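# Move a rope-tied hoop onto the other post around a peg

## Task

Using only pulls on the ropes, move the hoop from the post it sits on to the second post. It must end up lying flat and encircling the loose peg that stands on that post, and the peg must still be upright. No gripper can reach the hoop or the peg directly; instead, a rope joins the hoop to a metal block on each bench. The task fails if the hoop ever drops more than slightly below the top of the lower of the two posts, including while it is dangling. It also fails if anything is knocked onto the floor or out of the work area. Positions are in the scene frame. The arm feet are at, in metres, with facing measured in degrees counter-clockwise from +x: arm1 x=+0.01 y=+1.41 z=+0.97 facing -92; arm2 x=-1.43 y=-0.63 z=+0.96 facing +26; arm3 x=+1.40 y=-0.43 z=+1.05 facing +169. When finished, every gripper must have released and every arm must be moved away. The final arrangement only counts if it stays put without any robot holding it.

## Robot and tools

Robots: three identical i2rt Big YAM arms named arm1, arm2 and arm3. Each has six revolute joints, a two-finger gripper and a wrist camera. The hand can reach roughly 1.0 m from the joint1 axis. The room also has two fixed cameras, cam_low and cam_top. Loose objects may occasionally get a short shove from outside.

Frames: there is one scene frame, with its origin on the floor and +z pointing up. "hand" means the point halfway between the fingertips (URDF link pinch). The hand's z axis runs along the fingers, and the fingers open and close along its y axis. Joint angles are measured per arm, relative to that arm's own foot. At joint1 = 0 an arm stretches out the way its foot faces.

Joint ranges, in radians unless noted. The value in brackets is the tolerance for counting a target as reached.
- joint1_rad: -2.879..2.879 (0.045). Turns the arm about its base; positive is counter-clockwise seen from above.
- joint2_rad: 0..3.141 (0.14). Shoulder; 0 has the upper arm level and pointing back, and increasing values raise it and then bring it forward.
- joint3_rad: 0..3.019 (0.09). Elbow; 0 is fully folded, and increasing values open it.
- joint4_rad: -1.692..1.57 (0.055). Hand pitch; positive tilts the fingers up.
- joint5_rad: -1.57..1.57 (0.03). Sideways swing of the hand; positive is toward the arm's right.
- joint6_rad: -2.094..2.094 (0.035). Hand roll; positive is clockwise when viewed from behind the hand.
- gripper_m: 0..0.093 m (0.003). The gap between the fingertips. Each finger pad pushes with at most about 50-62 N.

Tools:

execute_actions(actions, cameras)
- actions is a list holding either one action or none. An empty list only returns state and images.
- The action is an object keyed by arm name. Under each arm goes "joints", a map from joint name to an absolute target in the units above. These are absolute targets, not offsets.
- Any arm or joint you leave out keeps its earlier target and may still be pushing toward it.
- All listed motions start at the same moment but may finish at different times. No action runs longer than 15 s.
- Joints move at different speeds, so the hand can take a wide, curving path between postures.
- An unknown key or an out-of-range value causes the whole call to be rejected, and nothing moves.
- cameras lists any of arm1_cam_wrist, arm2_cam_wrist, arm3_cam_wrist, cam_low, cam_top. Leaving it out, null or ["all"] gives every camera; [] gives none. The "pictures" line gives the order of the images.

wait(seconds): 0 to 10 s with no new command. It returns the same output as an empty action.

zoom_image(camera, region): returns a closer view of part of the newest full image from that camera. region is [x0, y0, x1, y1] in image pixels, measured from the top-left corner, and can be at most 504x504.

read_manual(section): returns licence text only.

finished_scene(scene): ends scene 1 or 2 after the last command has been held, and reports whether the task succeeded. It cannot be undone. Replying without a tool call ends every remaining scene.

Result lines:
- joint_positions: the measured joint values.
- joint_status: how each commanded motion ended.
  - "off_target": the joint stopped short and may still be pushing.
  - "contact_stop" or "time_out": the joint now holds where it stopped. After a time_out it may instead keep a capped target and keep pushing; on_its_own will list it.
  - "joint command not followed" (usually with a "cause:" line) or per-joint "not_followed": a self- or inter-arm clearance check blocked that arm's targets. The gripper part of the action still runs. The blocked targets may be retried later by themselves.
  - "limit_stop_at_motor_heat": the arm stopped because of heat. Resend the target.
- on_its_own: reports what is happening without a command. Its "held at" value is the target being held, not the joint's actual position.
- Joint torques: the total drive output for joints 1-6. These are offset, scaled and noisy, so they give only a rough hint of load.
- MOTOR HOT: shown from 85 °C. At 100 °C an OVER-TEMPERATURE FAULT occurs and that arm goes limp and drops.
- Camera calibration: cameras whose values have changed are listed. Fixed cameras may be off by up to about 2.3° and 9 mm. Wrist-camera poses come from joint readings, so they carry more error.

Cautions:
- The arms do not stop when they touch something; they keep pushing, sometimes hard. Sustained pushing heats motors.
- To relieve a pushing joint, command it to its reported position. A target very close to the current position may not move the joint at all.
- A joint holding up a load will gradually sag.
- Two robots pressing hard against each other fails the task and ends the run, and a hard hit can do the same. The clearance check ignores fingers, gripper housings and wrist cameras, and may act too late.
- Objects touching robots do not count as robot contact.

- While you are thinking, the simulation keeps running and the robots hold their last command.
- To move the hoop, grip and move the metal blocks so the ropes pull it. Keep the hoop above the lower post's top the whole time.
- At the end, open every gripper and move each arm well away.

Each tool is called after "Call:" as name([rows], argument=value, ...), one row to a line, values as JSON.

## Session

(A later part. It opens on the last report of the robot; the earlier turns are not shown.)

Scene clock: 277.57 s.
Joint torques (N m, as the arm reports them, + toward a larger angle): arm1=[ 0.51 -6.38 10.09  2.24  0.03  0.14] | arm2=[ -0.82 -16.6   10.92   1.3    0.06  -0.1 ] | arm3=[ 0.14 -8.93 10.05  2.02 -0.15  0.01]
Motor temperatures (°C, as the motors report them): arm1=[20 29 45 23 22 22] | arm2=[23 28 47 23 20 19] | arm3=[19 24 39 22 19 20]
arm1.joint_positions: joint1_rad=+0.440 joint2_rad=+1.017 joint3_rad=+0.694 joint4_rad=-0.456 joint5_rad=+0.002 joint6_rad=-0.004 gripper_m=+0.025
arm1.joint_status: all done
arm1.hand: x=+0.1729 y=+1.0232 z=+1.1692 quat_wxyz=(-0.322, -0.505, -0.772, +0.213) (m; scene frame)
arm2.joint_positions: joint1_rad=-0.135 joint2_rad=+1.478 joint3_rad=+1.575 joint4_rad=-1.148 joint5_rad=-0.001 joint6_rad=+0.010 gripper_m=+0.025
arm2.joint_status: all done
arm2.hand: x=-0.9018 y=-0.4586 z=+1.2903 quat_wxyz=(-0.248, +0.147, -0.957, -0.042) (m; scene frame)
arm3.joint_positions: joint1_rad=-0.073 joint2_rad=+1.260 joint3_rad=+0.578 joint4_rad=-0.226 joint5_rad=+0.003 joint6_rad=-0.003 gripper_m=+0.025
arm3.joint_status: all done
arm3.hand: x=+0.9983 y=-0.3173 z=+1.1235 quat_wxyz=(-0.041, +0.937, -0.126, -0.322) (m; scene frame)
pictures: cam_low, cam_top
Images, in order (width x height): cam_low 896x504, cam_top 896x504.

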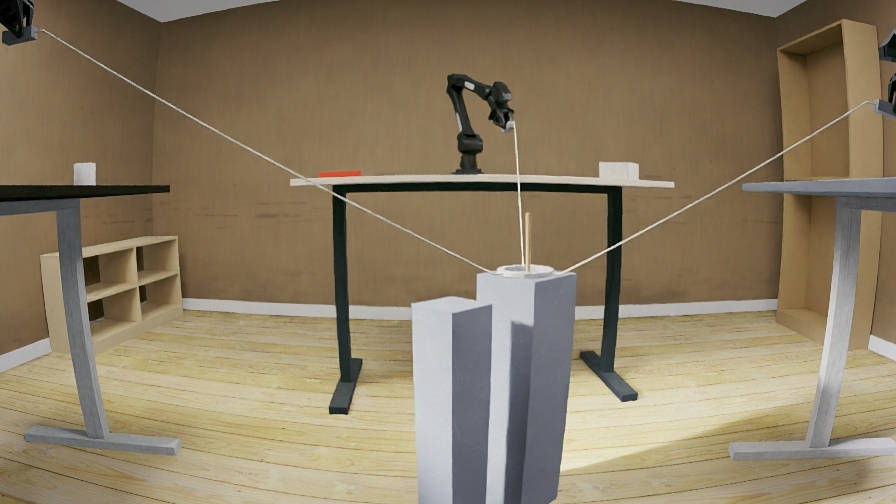

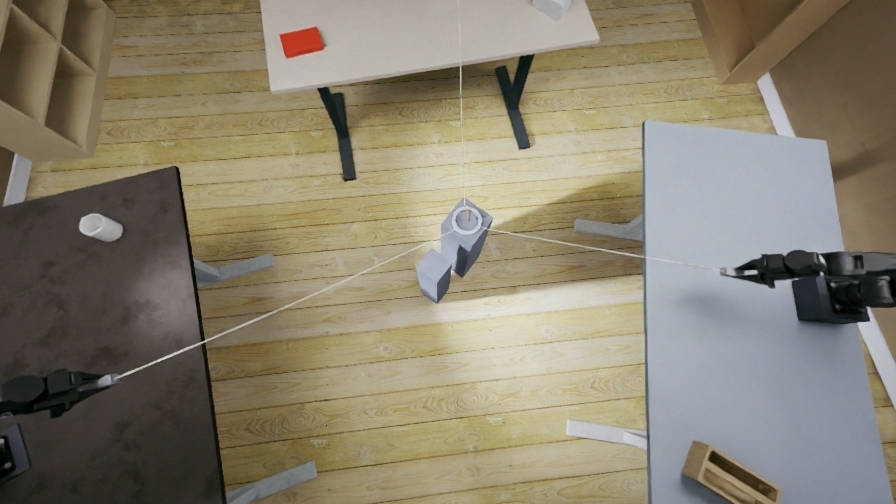

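Call:
execute_actions([
  {"arm1":{"joints":{"joint1_rad":0.2,"joint2_rad":1.445,"joint4_rad":-0.29}},"arm2":{"joints":{"joint2_rad":1.725,"joint3_rad":1.18,"joint4_rad":-0.435}},"arm3":{"joints":{"joint2_rad":1.73,"joint3_rad":0.79,"joint4_rad":-0.06}}},
], cameras=["cam_low","cam_top"])

Scene clock: 302.80 s.
Joint torques (N m, as the arm reports them, + toward a larger angle): arm1=[ 1.71 -9.3   8.13  2.37  0.05  0.13] | arm2=[ -0.59 -17.19   9.13   2.09   0.01  -0.1 ] | arm3=[  0.26 -14.69   7.09   1.73  -0.15   0.02]
Motor temperatures (°C, as the motors report them): arm1=[20 29 45 23 22 22] | arm2=[23 29 46 23 20 19] | arm3=[19 24 38 22 19 20]
arm1.joint_positions: joint1_rad=+0.192 joint2_rad=+1.454 joint3_rad=+0.694 joint4_rad=-0.319 joint5_rad=+0.000 joint6_rad=-0.004 gripper_m=+0.025
arm1.joint_status: all done
arm1.hand: x=+0.0775 y=+0.9742 z=+1.0095 quat_wxyz=(-0.185, -0.627, -0.740, +0.158) (m; scene frame)
arm2.joint_positions: joint1_rad=-0.135 joint2_rad=+1.737 joint3_rad=+1.158 joint4_rad=-0.459 joint5_rad=+0.000 joint6_rad=+0.010 gripper_m=+0.024
arm2.joint_status: all done
arm2.hand: x=-0.8673 y=-0.4472 z=+1.0242 quat_wxyz=(-0.254, +0.146, -0.955, -0.043) (m; scene frame)
arm3.joint_positions: joint1_rad=-0.073 joint2_rad=+1.752 joint3_rad=+0.773 joint4_rad=-0.074 joint5_rad=+0.003 joint6_rad=-0.003 gripper_m=+0.025
arm3.joint_status: all done
arm3.hand: x=+0.9276 y=-0.2990 z=+1.0061 quat_wxyz=(-0.032, +0.958, -0.128, -0.253) (m; scene frame)
pictures: cam_low, cam_top
Images, in order (width x height): cam_low 896x504, cam_top 896x504.

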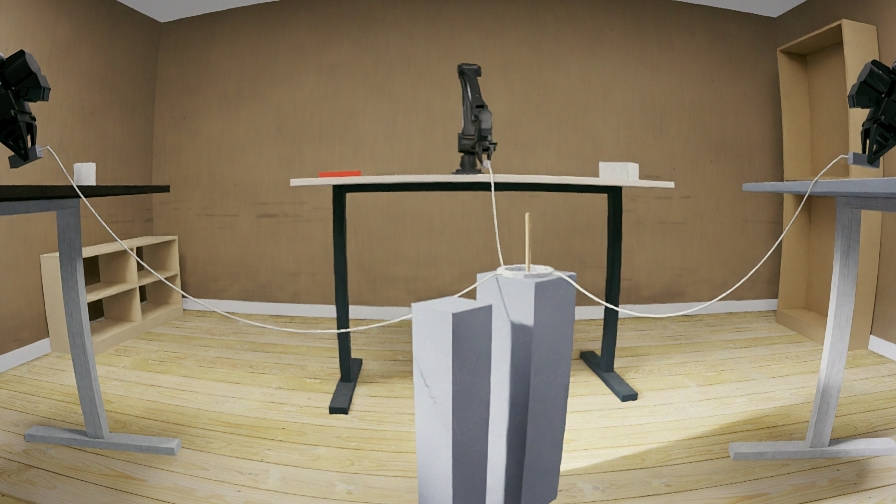

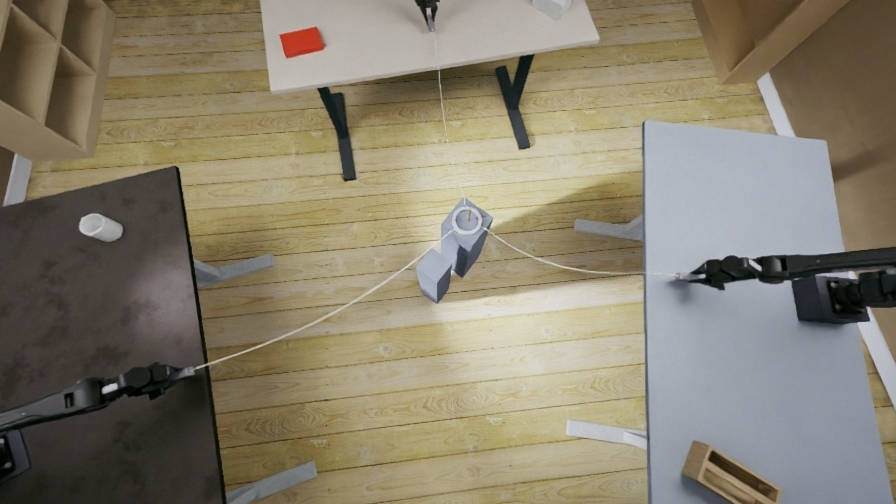

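Call:
execute_actions(actions=[])

Scene clock: 308.43 s.
Joint torques (N m, as the arm reports them, + toward a larger angle): arm1=[ 1.6  -9.45  8.1   2.35  0.05  0.12] | arm2=[ -0.63 -17.13   9.13   2.08   0.01  -0.1 ] | arm3=[  0.35 -14.53   7.08   1.74  -0.14   0.02]
Motor temperatures (°C, as the motors report them): arm1=[20 29 44 23 22 22] | arm2=[23 29 45 23 20 19] | arm3=[19 25 37 22 19 20]
arm1.joint_positions: joint1_rad=+0.192 joint2_rad=+1.454 joint3_rad=+0.694 joint4_rad=-0.319 joint5_rad=+0.000 joint6_rad=-0.004 gripper_m=+0.025
arm1.joint_status: all done
arm1.hand: x=+0.0775 y=+0.9742 z=+1.0095 quat_wxyz=(-0.185, -0.627, -0.740, +0.158) (m; scene frame)
arm2.joint_positions: joint1_rad=-0.135 joint2_rad=+1.737 joint3_rad=+1.158 joint4_rad=-0.459 joint5_rad=+0.000 joint6_rad=+0.010 gripper_m=+0.024
arm2.joint_status: all done
arm2.hand: x=-0.8673 y=-0.4472 z=+1.0242 quat_wxyz=(-0.254, +0.146, -0.955, -0.043) (m; scene frame)
arm3.joint_positions: joint1_rad=-0.073 joint2_rad=+1.752 joint3_rad=+0.773 joint4_rad=-0.074 joint5_rad=+0.003 joint6_rad=-0.003 gripper_m=+0.025
arm3.joint_status: all done
arm3.hand: x=+0.9276 y=-0.2990 z=+1.0061 quat_wxyz=(-0.032, +0.958, -0.128, -0.253) (m; scene frame)
pictures: arm1_cam_wrist, arm2_cam_wrist, arm3_cam_wrist, cam_low, cam_top
camera_calibration (this result's frames):
arm1_cam_wrist: T_world_to_cam=[[-0.986564, -0.16275, 0.0142497, 0.217262], [-0.1597, 0.979103, 0.125911, -1.06531], [-0.034444, 0.121944, -0.991939, 1.00703], [0, 0, 0, 1]] pos_world=[0.0788989, 0.955604, 1.12995]
arm2_cam_wrist: T_world_to_cam=[[0.297378, -0.954743, -0.00572223, -0.165324], [-0.949399, -0.296338, 0.104042, -1.05551], [-0.101029, -0.0255071, -0.994556, 1.04337], [0, 0, 0, 1]] pos_world=[-0.847522, -0.444015, 1.14657]
arm3_cam_wrist: T_world_to_cam=[[0.258712, 0.965758, -0.0194683, 0.0713515], [0.960697, -0.255152, 0.109356, -1.07115], [0.100644, -0.0469947, -0.993812, 1.01956], [0, 0, 0, 1]] pos_world=[0.907977, -0.2943, 1.13178]
Images, in order (width x height): arm1_cam_wrist 616x616, arm2_cam_wrist 616x616, arm3_cam_wrist 616x616, cam_low 896x504, cam_top 896x504.

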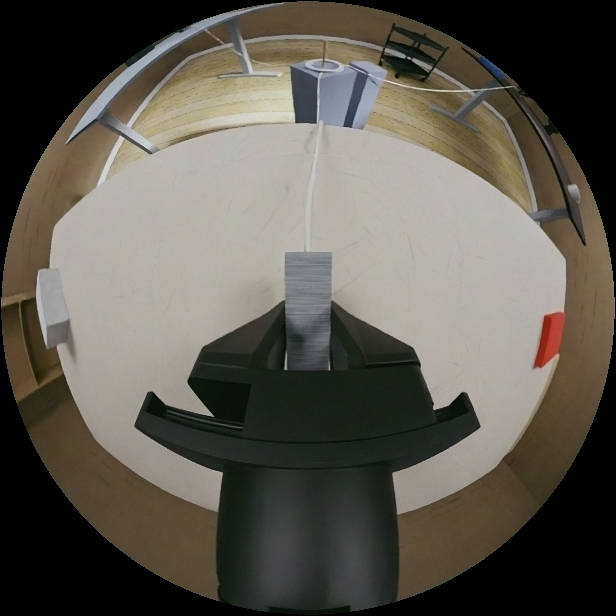

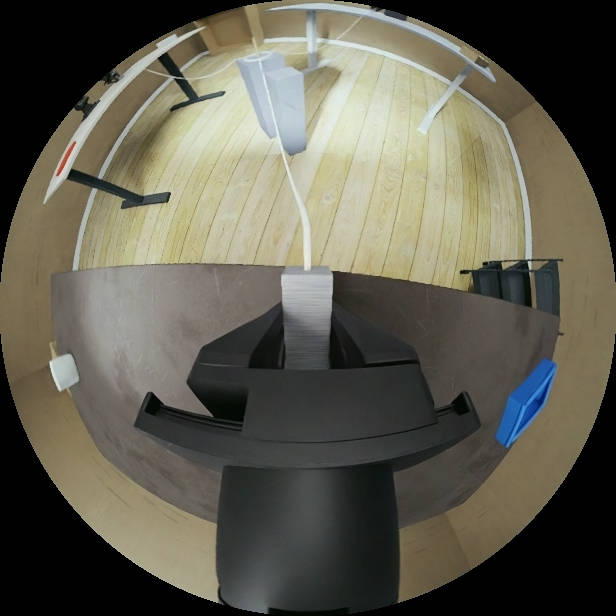

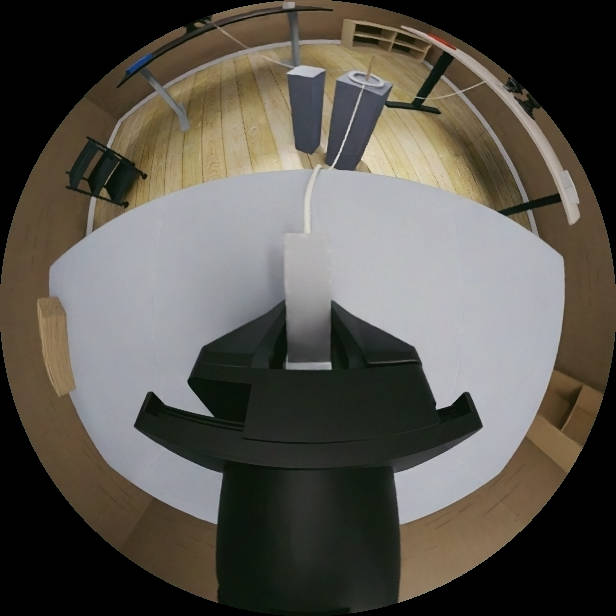

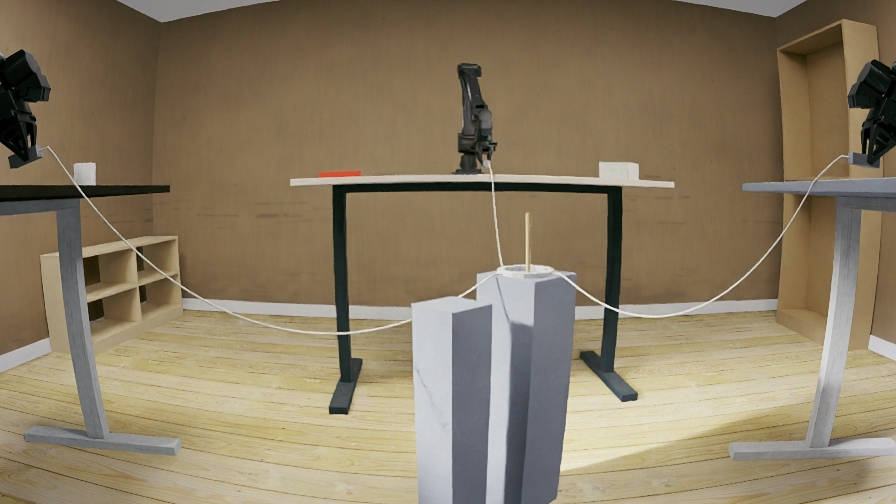

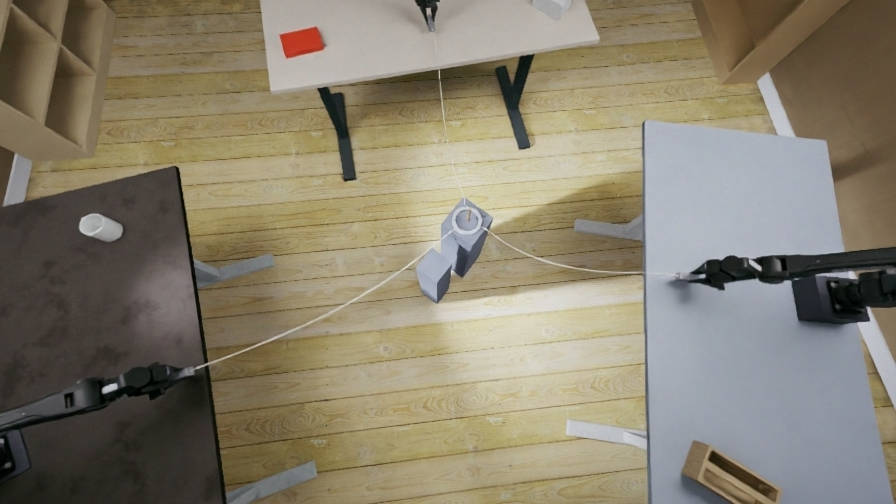

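Call:
execute_actions([
  {"arm1":{"joints":{"joint2_rad":1.522}},"arm2":{"joints":{"joint2_rad":1.755,"joint3_rad":1.10}},"arm3":{"joints":{"joint2_rad":1.815}}},
], cameras=["cam_low","arm2_cam_wrist"])

Scene clock: 321.33 s.
Joint torques (N m, as the arm reports them, + toward a larger angle): arm1=[ 1.58 -9.19  7.66  2.12  0.06  0.13] | arm2=[ -0.72 -16.7    7.99   1.66   0.02  -0.1 ] | arm3=[  0.37 -13.49   6.43   1.57  -0.14   0.02]
Motor temperatures (°C, as the motors report them): arm1=[20 30 42 23 22 22] | arm2=[23 29 44 23 20 19] | arm3=[19 25 36 22 19 20]
arm1.joint_positions: joint1_rad=+0.192 joint2_rad=+1.525 joint3_rad=+0.694 joint4_rad=-0.317 joint5_rad=+0.000 joint6_rad=-0.004 gripper_m=+0.025
arm1.joint_status: all done
arm1.hand: x=+0.0763 y=+0.9815 z=+0.9802 quat_wxyz=(-0.159, -0.632, -0.746, +0.136) (m; scene frame)
arm2.joint_positions: joint1_rad=-0.135 joint2_rad=+1.767 joint3_rad=+1.086 joint4_rad=-0.451 joint5_rad=+0.000 joint6_rad=+0.010 gripper_m=+0.024
arm2.joint_status: all done
arm2.hand: x=-0.8989 y=-0.4574 z=+0.9785 quat_wxyz=(-0.209, +0.148, -0.966, -0.036) (m; scene frame)
arm3.joint_positions: joint1_rad=-0.073 joint2_rad=+1.826 joint3_rad=+0.773 joint4_rad=-0.074 joint5_rad=+0.003 joint6_rad=-0.003 gripper_m=+0.025
arm3.joint_status: all done
arm3.hand: x=+0.9409 y=-0.3029 z=+0.9720 quat_wxyz=(-0.027, +0.967, -0.129, -0.218) (m; scene frame)
pictures: arm2_cam_wrist, cam_low
camera_calibration (this result's frames):
arm2_cam_wrist: T_world_to_cam=[[0.297488, -0.954716, -0.00427778, -0.167223], [-0.935809, -0.292478, 0.19677, -1.16056], [-0.189111, -0.0545334, -0.98044, 0.888123], [0, 0, 0, 1]] pos_world=[-0.868362, -0.450656, 1.0984]
Images, in order (width x height): arm2_cam_wrist 616x616, cam_low 896x504.

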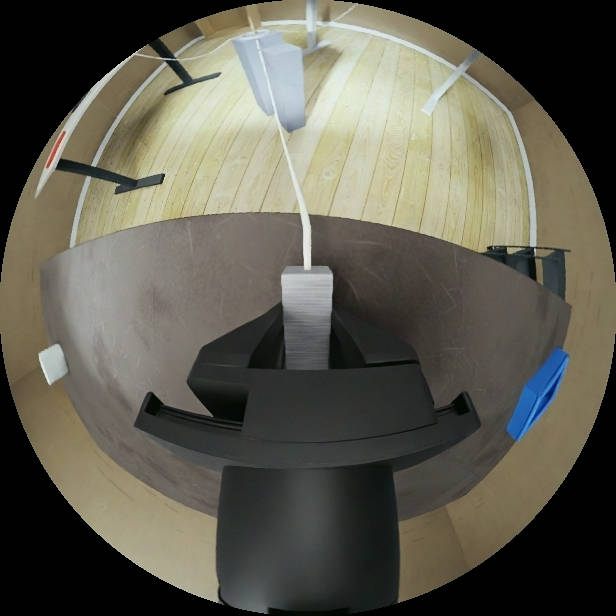

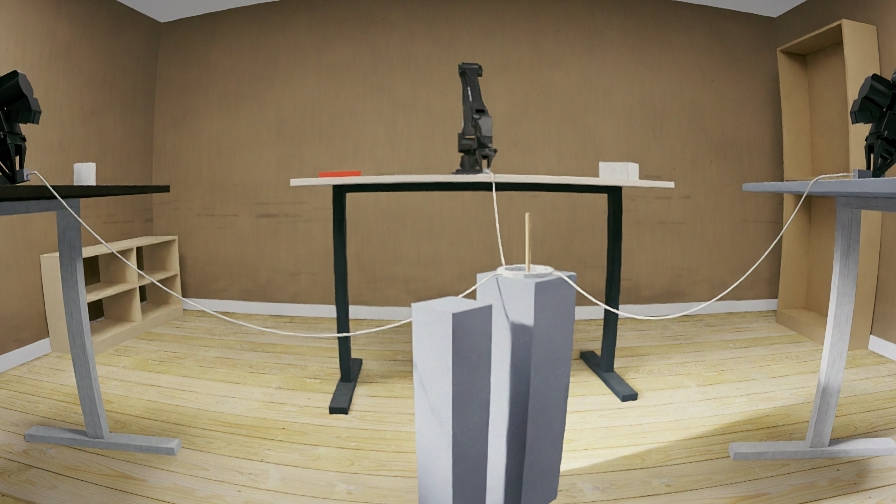

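Call:
execute_actions([
  {"arm1":{"joints":{"gripper_m":0.07}},"arm2":{"joints":{"gripper_m":0.07}},"arm3":{"joints":{"gripper_m":0.07}}},
], cameras=[])

Call:
execute_actions([
  {"arm1":{"joints":{"joint2_rad":1.0}},"arm2":{"joints":{"joint2_rad":1.25}},"arm3":{"joints":{"joint2_rad":1.3}}},
], cameras=["cam_low","cam_top"])

Scene clock: 330.07 s.
Joint torques (N m, as the arm reports them, + toward a larger angle): arm1=[ 1.47 -9.32  7.61  2.16  0.06  0.12] | arm2=[ -0.53 -16.58   7.86   1.66   0.01  -0.1 ] | arm3=[  0.28 -13.84   6.44   1.67  -0.14   0.02]
Motor temperatures (°C, as the motors report them): arm1=[20 30 42 23 22 22] | arm2=[23 29 43 23 20 19] | arm3=[19 26 36 22 19 20]
arm1.joint_positions: joint1_rad=+0.192 joint2_rad=+1.525 joint3_rad=+0.694 joint4_rad=-0.316 joint5_rad=+0.000 joint6_rad=-0.004 gripper_m=+0.070
arm1.joint_status: all done
arm1.hand: x=+0.0763 y=+0.9813 z=+0.9803 quat_wxyz=(-0.160, -0.632, -0.746, +0.137) (m; scene frame)
arm2.joint_positions: joint1_rad=-0.135 joint2_rad=+1.767 joint3_rad=+1.086 joint4_rad=-0.451 joint5_rad=+0.000 joint6_rad=+0.010 gripper_m=+0.070
arm2.joint_status: all done
arm2.hand: x=-0.8989 y=-0.4574 z=+0.9785 quat_wxyz=(-0.209, +0.148, -0.966, -0.036) (m; scene frame)
arm3.joint_positions: joint1_rad=-0.073 joint2_rad=+1.826 joint3_rad=+0.773 joint4_rad=-0.074 joint5_rad=+0.003 joint6_rad=-0.003 gripper_m=+0.070
arm3.joint_status: all done
arm3.hand: x=+0.9409 y=-0.3029 z=+0.9720 quat_wxyz=(-0.027, +0.967, -0.129, -0.218) (m; scene frame)
pictures: none
No camera images: the call's "cameras" was empty. Leave "cameras" out to get every camera's image.

Scene clock: 331.47 s.
Joint torques (N m, as the arm reports them, + toward a larger angle): arm1=[ 1.62 -5.19 10.28  2.63  0.05  0.14] | arm2=[ -0.58 -10.98  10.41   2.29   0.02  -0.1 ] | arm3=[ 0.28 -8.31 10.27  2.28 -0.14  0.03]
Motor temperatures (°C, as the motors report them): arm1=[20 30 42 23 22 22] | arm2=[23 29 43 23 20 19] | arm3=[19 26 36 22 19 20]
arm1.joint_positions: joint1_rad=+0.192 joint2_rad=+0.999 joint3_rad=+0.694 joint4_rad=-0.314 joint5_rad=+0.000 joint6_rad=-0.004 gripper_m=+0.070
arm1.joint_status: all done
arm1.hand: x=+0.0776 y=+0.9736 z=+1.2032 quat_wxyz=(-0.349, -0.574, -0.678, +0.298) (m; scene frame)
arm2.joint_positions: joint1_rad=-0.135 joint2_rad=+1.254 joint3_rad=+1.086 joint4_rad=-0.451 joint5_rad=+0.000 joint6_rad=+0.010 gripper_m=+0.070
arm2.joint_status: all done
arm2.hand: x=-0.9129 y=-0.4627 z=+1.2575 quat_wxyz=(-0.447, +0.135, -0.881, -0.074) (m; scene frame)
arm3.joint_positions: joint1_rad=-0.073 joint2_rad=+1.293 joint3_rad=+0.773 joint4_rad=-0.074 joint5_rad=+0.003 joint6_rad=-0.003 gripper_m=+0.070
arm3.joint_status: all done
arm3.hand: x=+0.9018 y=-0.2902 z=+1.2319 quat_wxyz=(-0.061, +0.875, -0.118, -0.465) (m; scene frame)
pictures: cam_low, cam_top
Images, in order (width x height): cam_low 896x504, cam_top 896x504.

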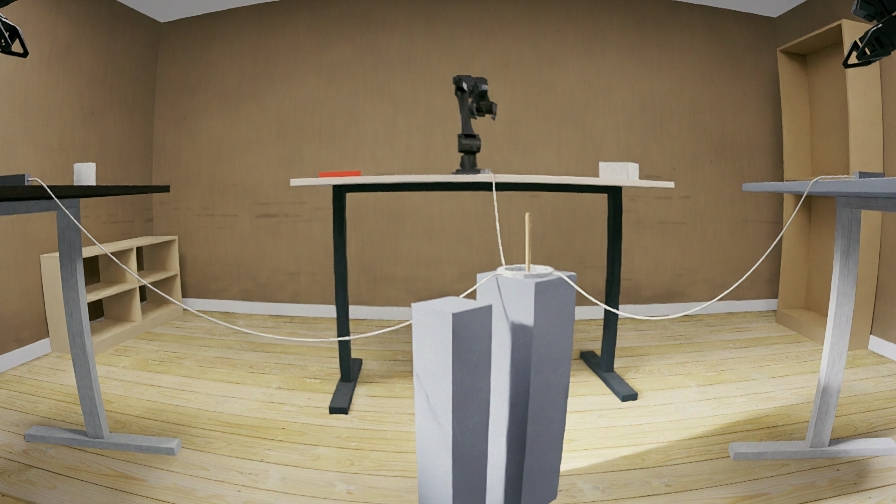

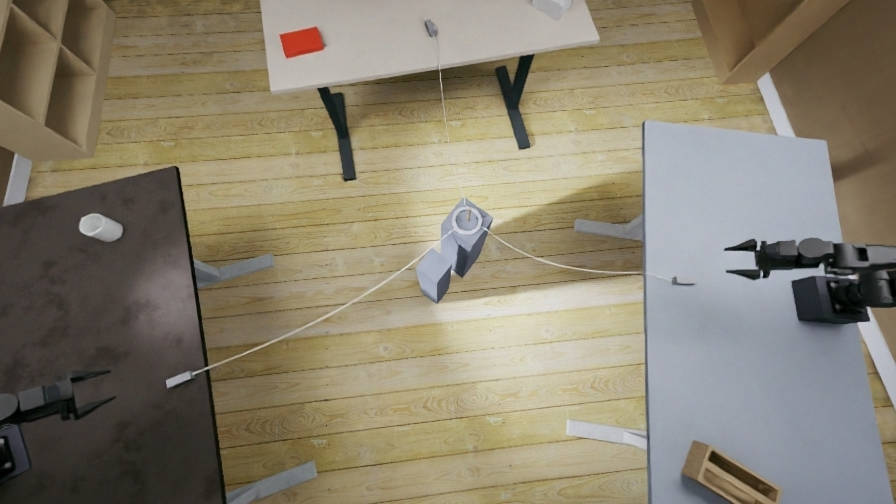

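Call:
zoom_image(camera="cam_low", region=[460, 190, 600, 300])

Region (460, 190, 600, 300) of cam_low's 896x504 image, scaled by 3.600, with more detail than that image has; it fills the top 396 rows of this view, and the rest is white.

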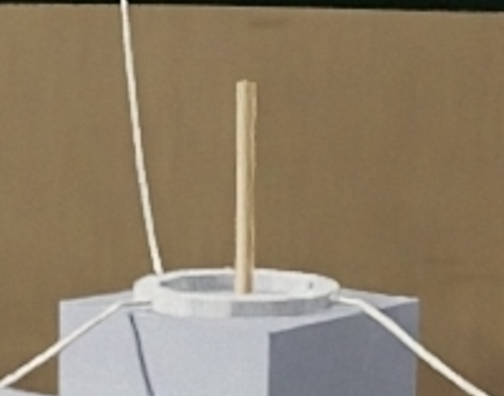

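Call:
finished_scene(scene=2)

The scene is finished: the task was done.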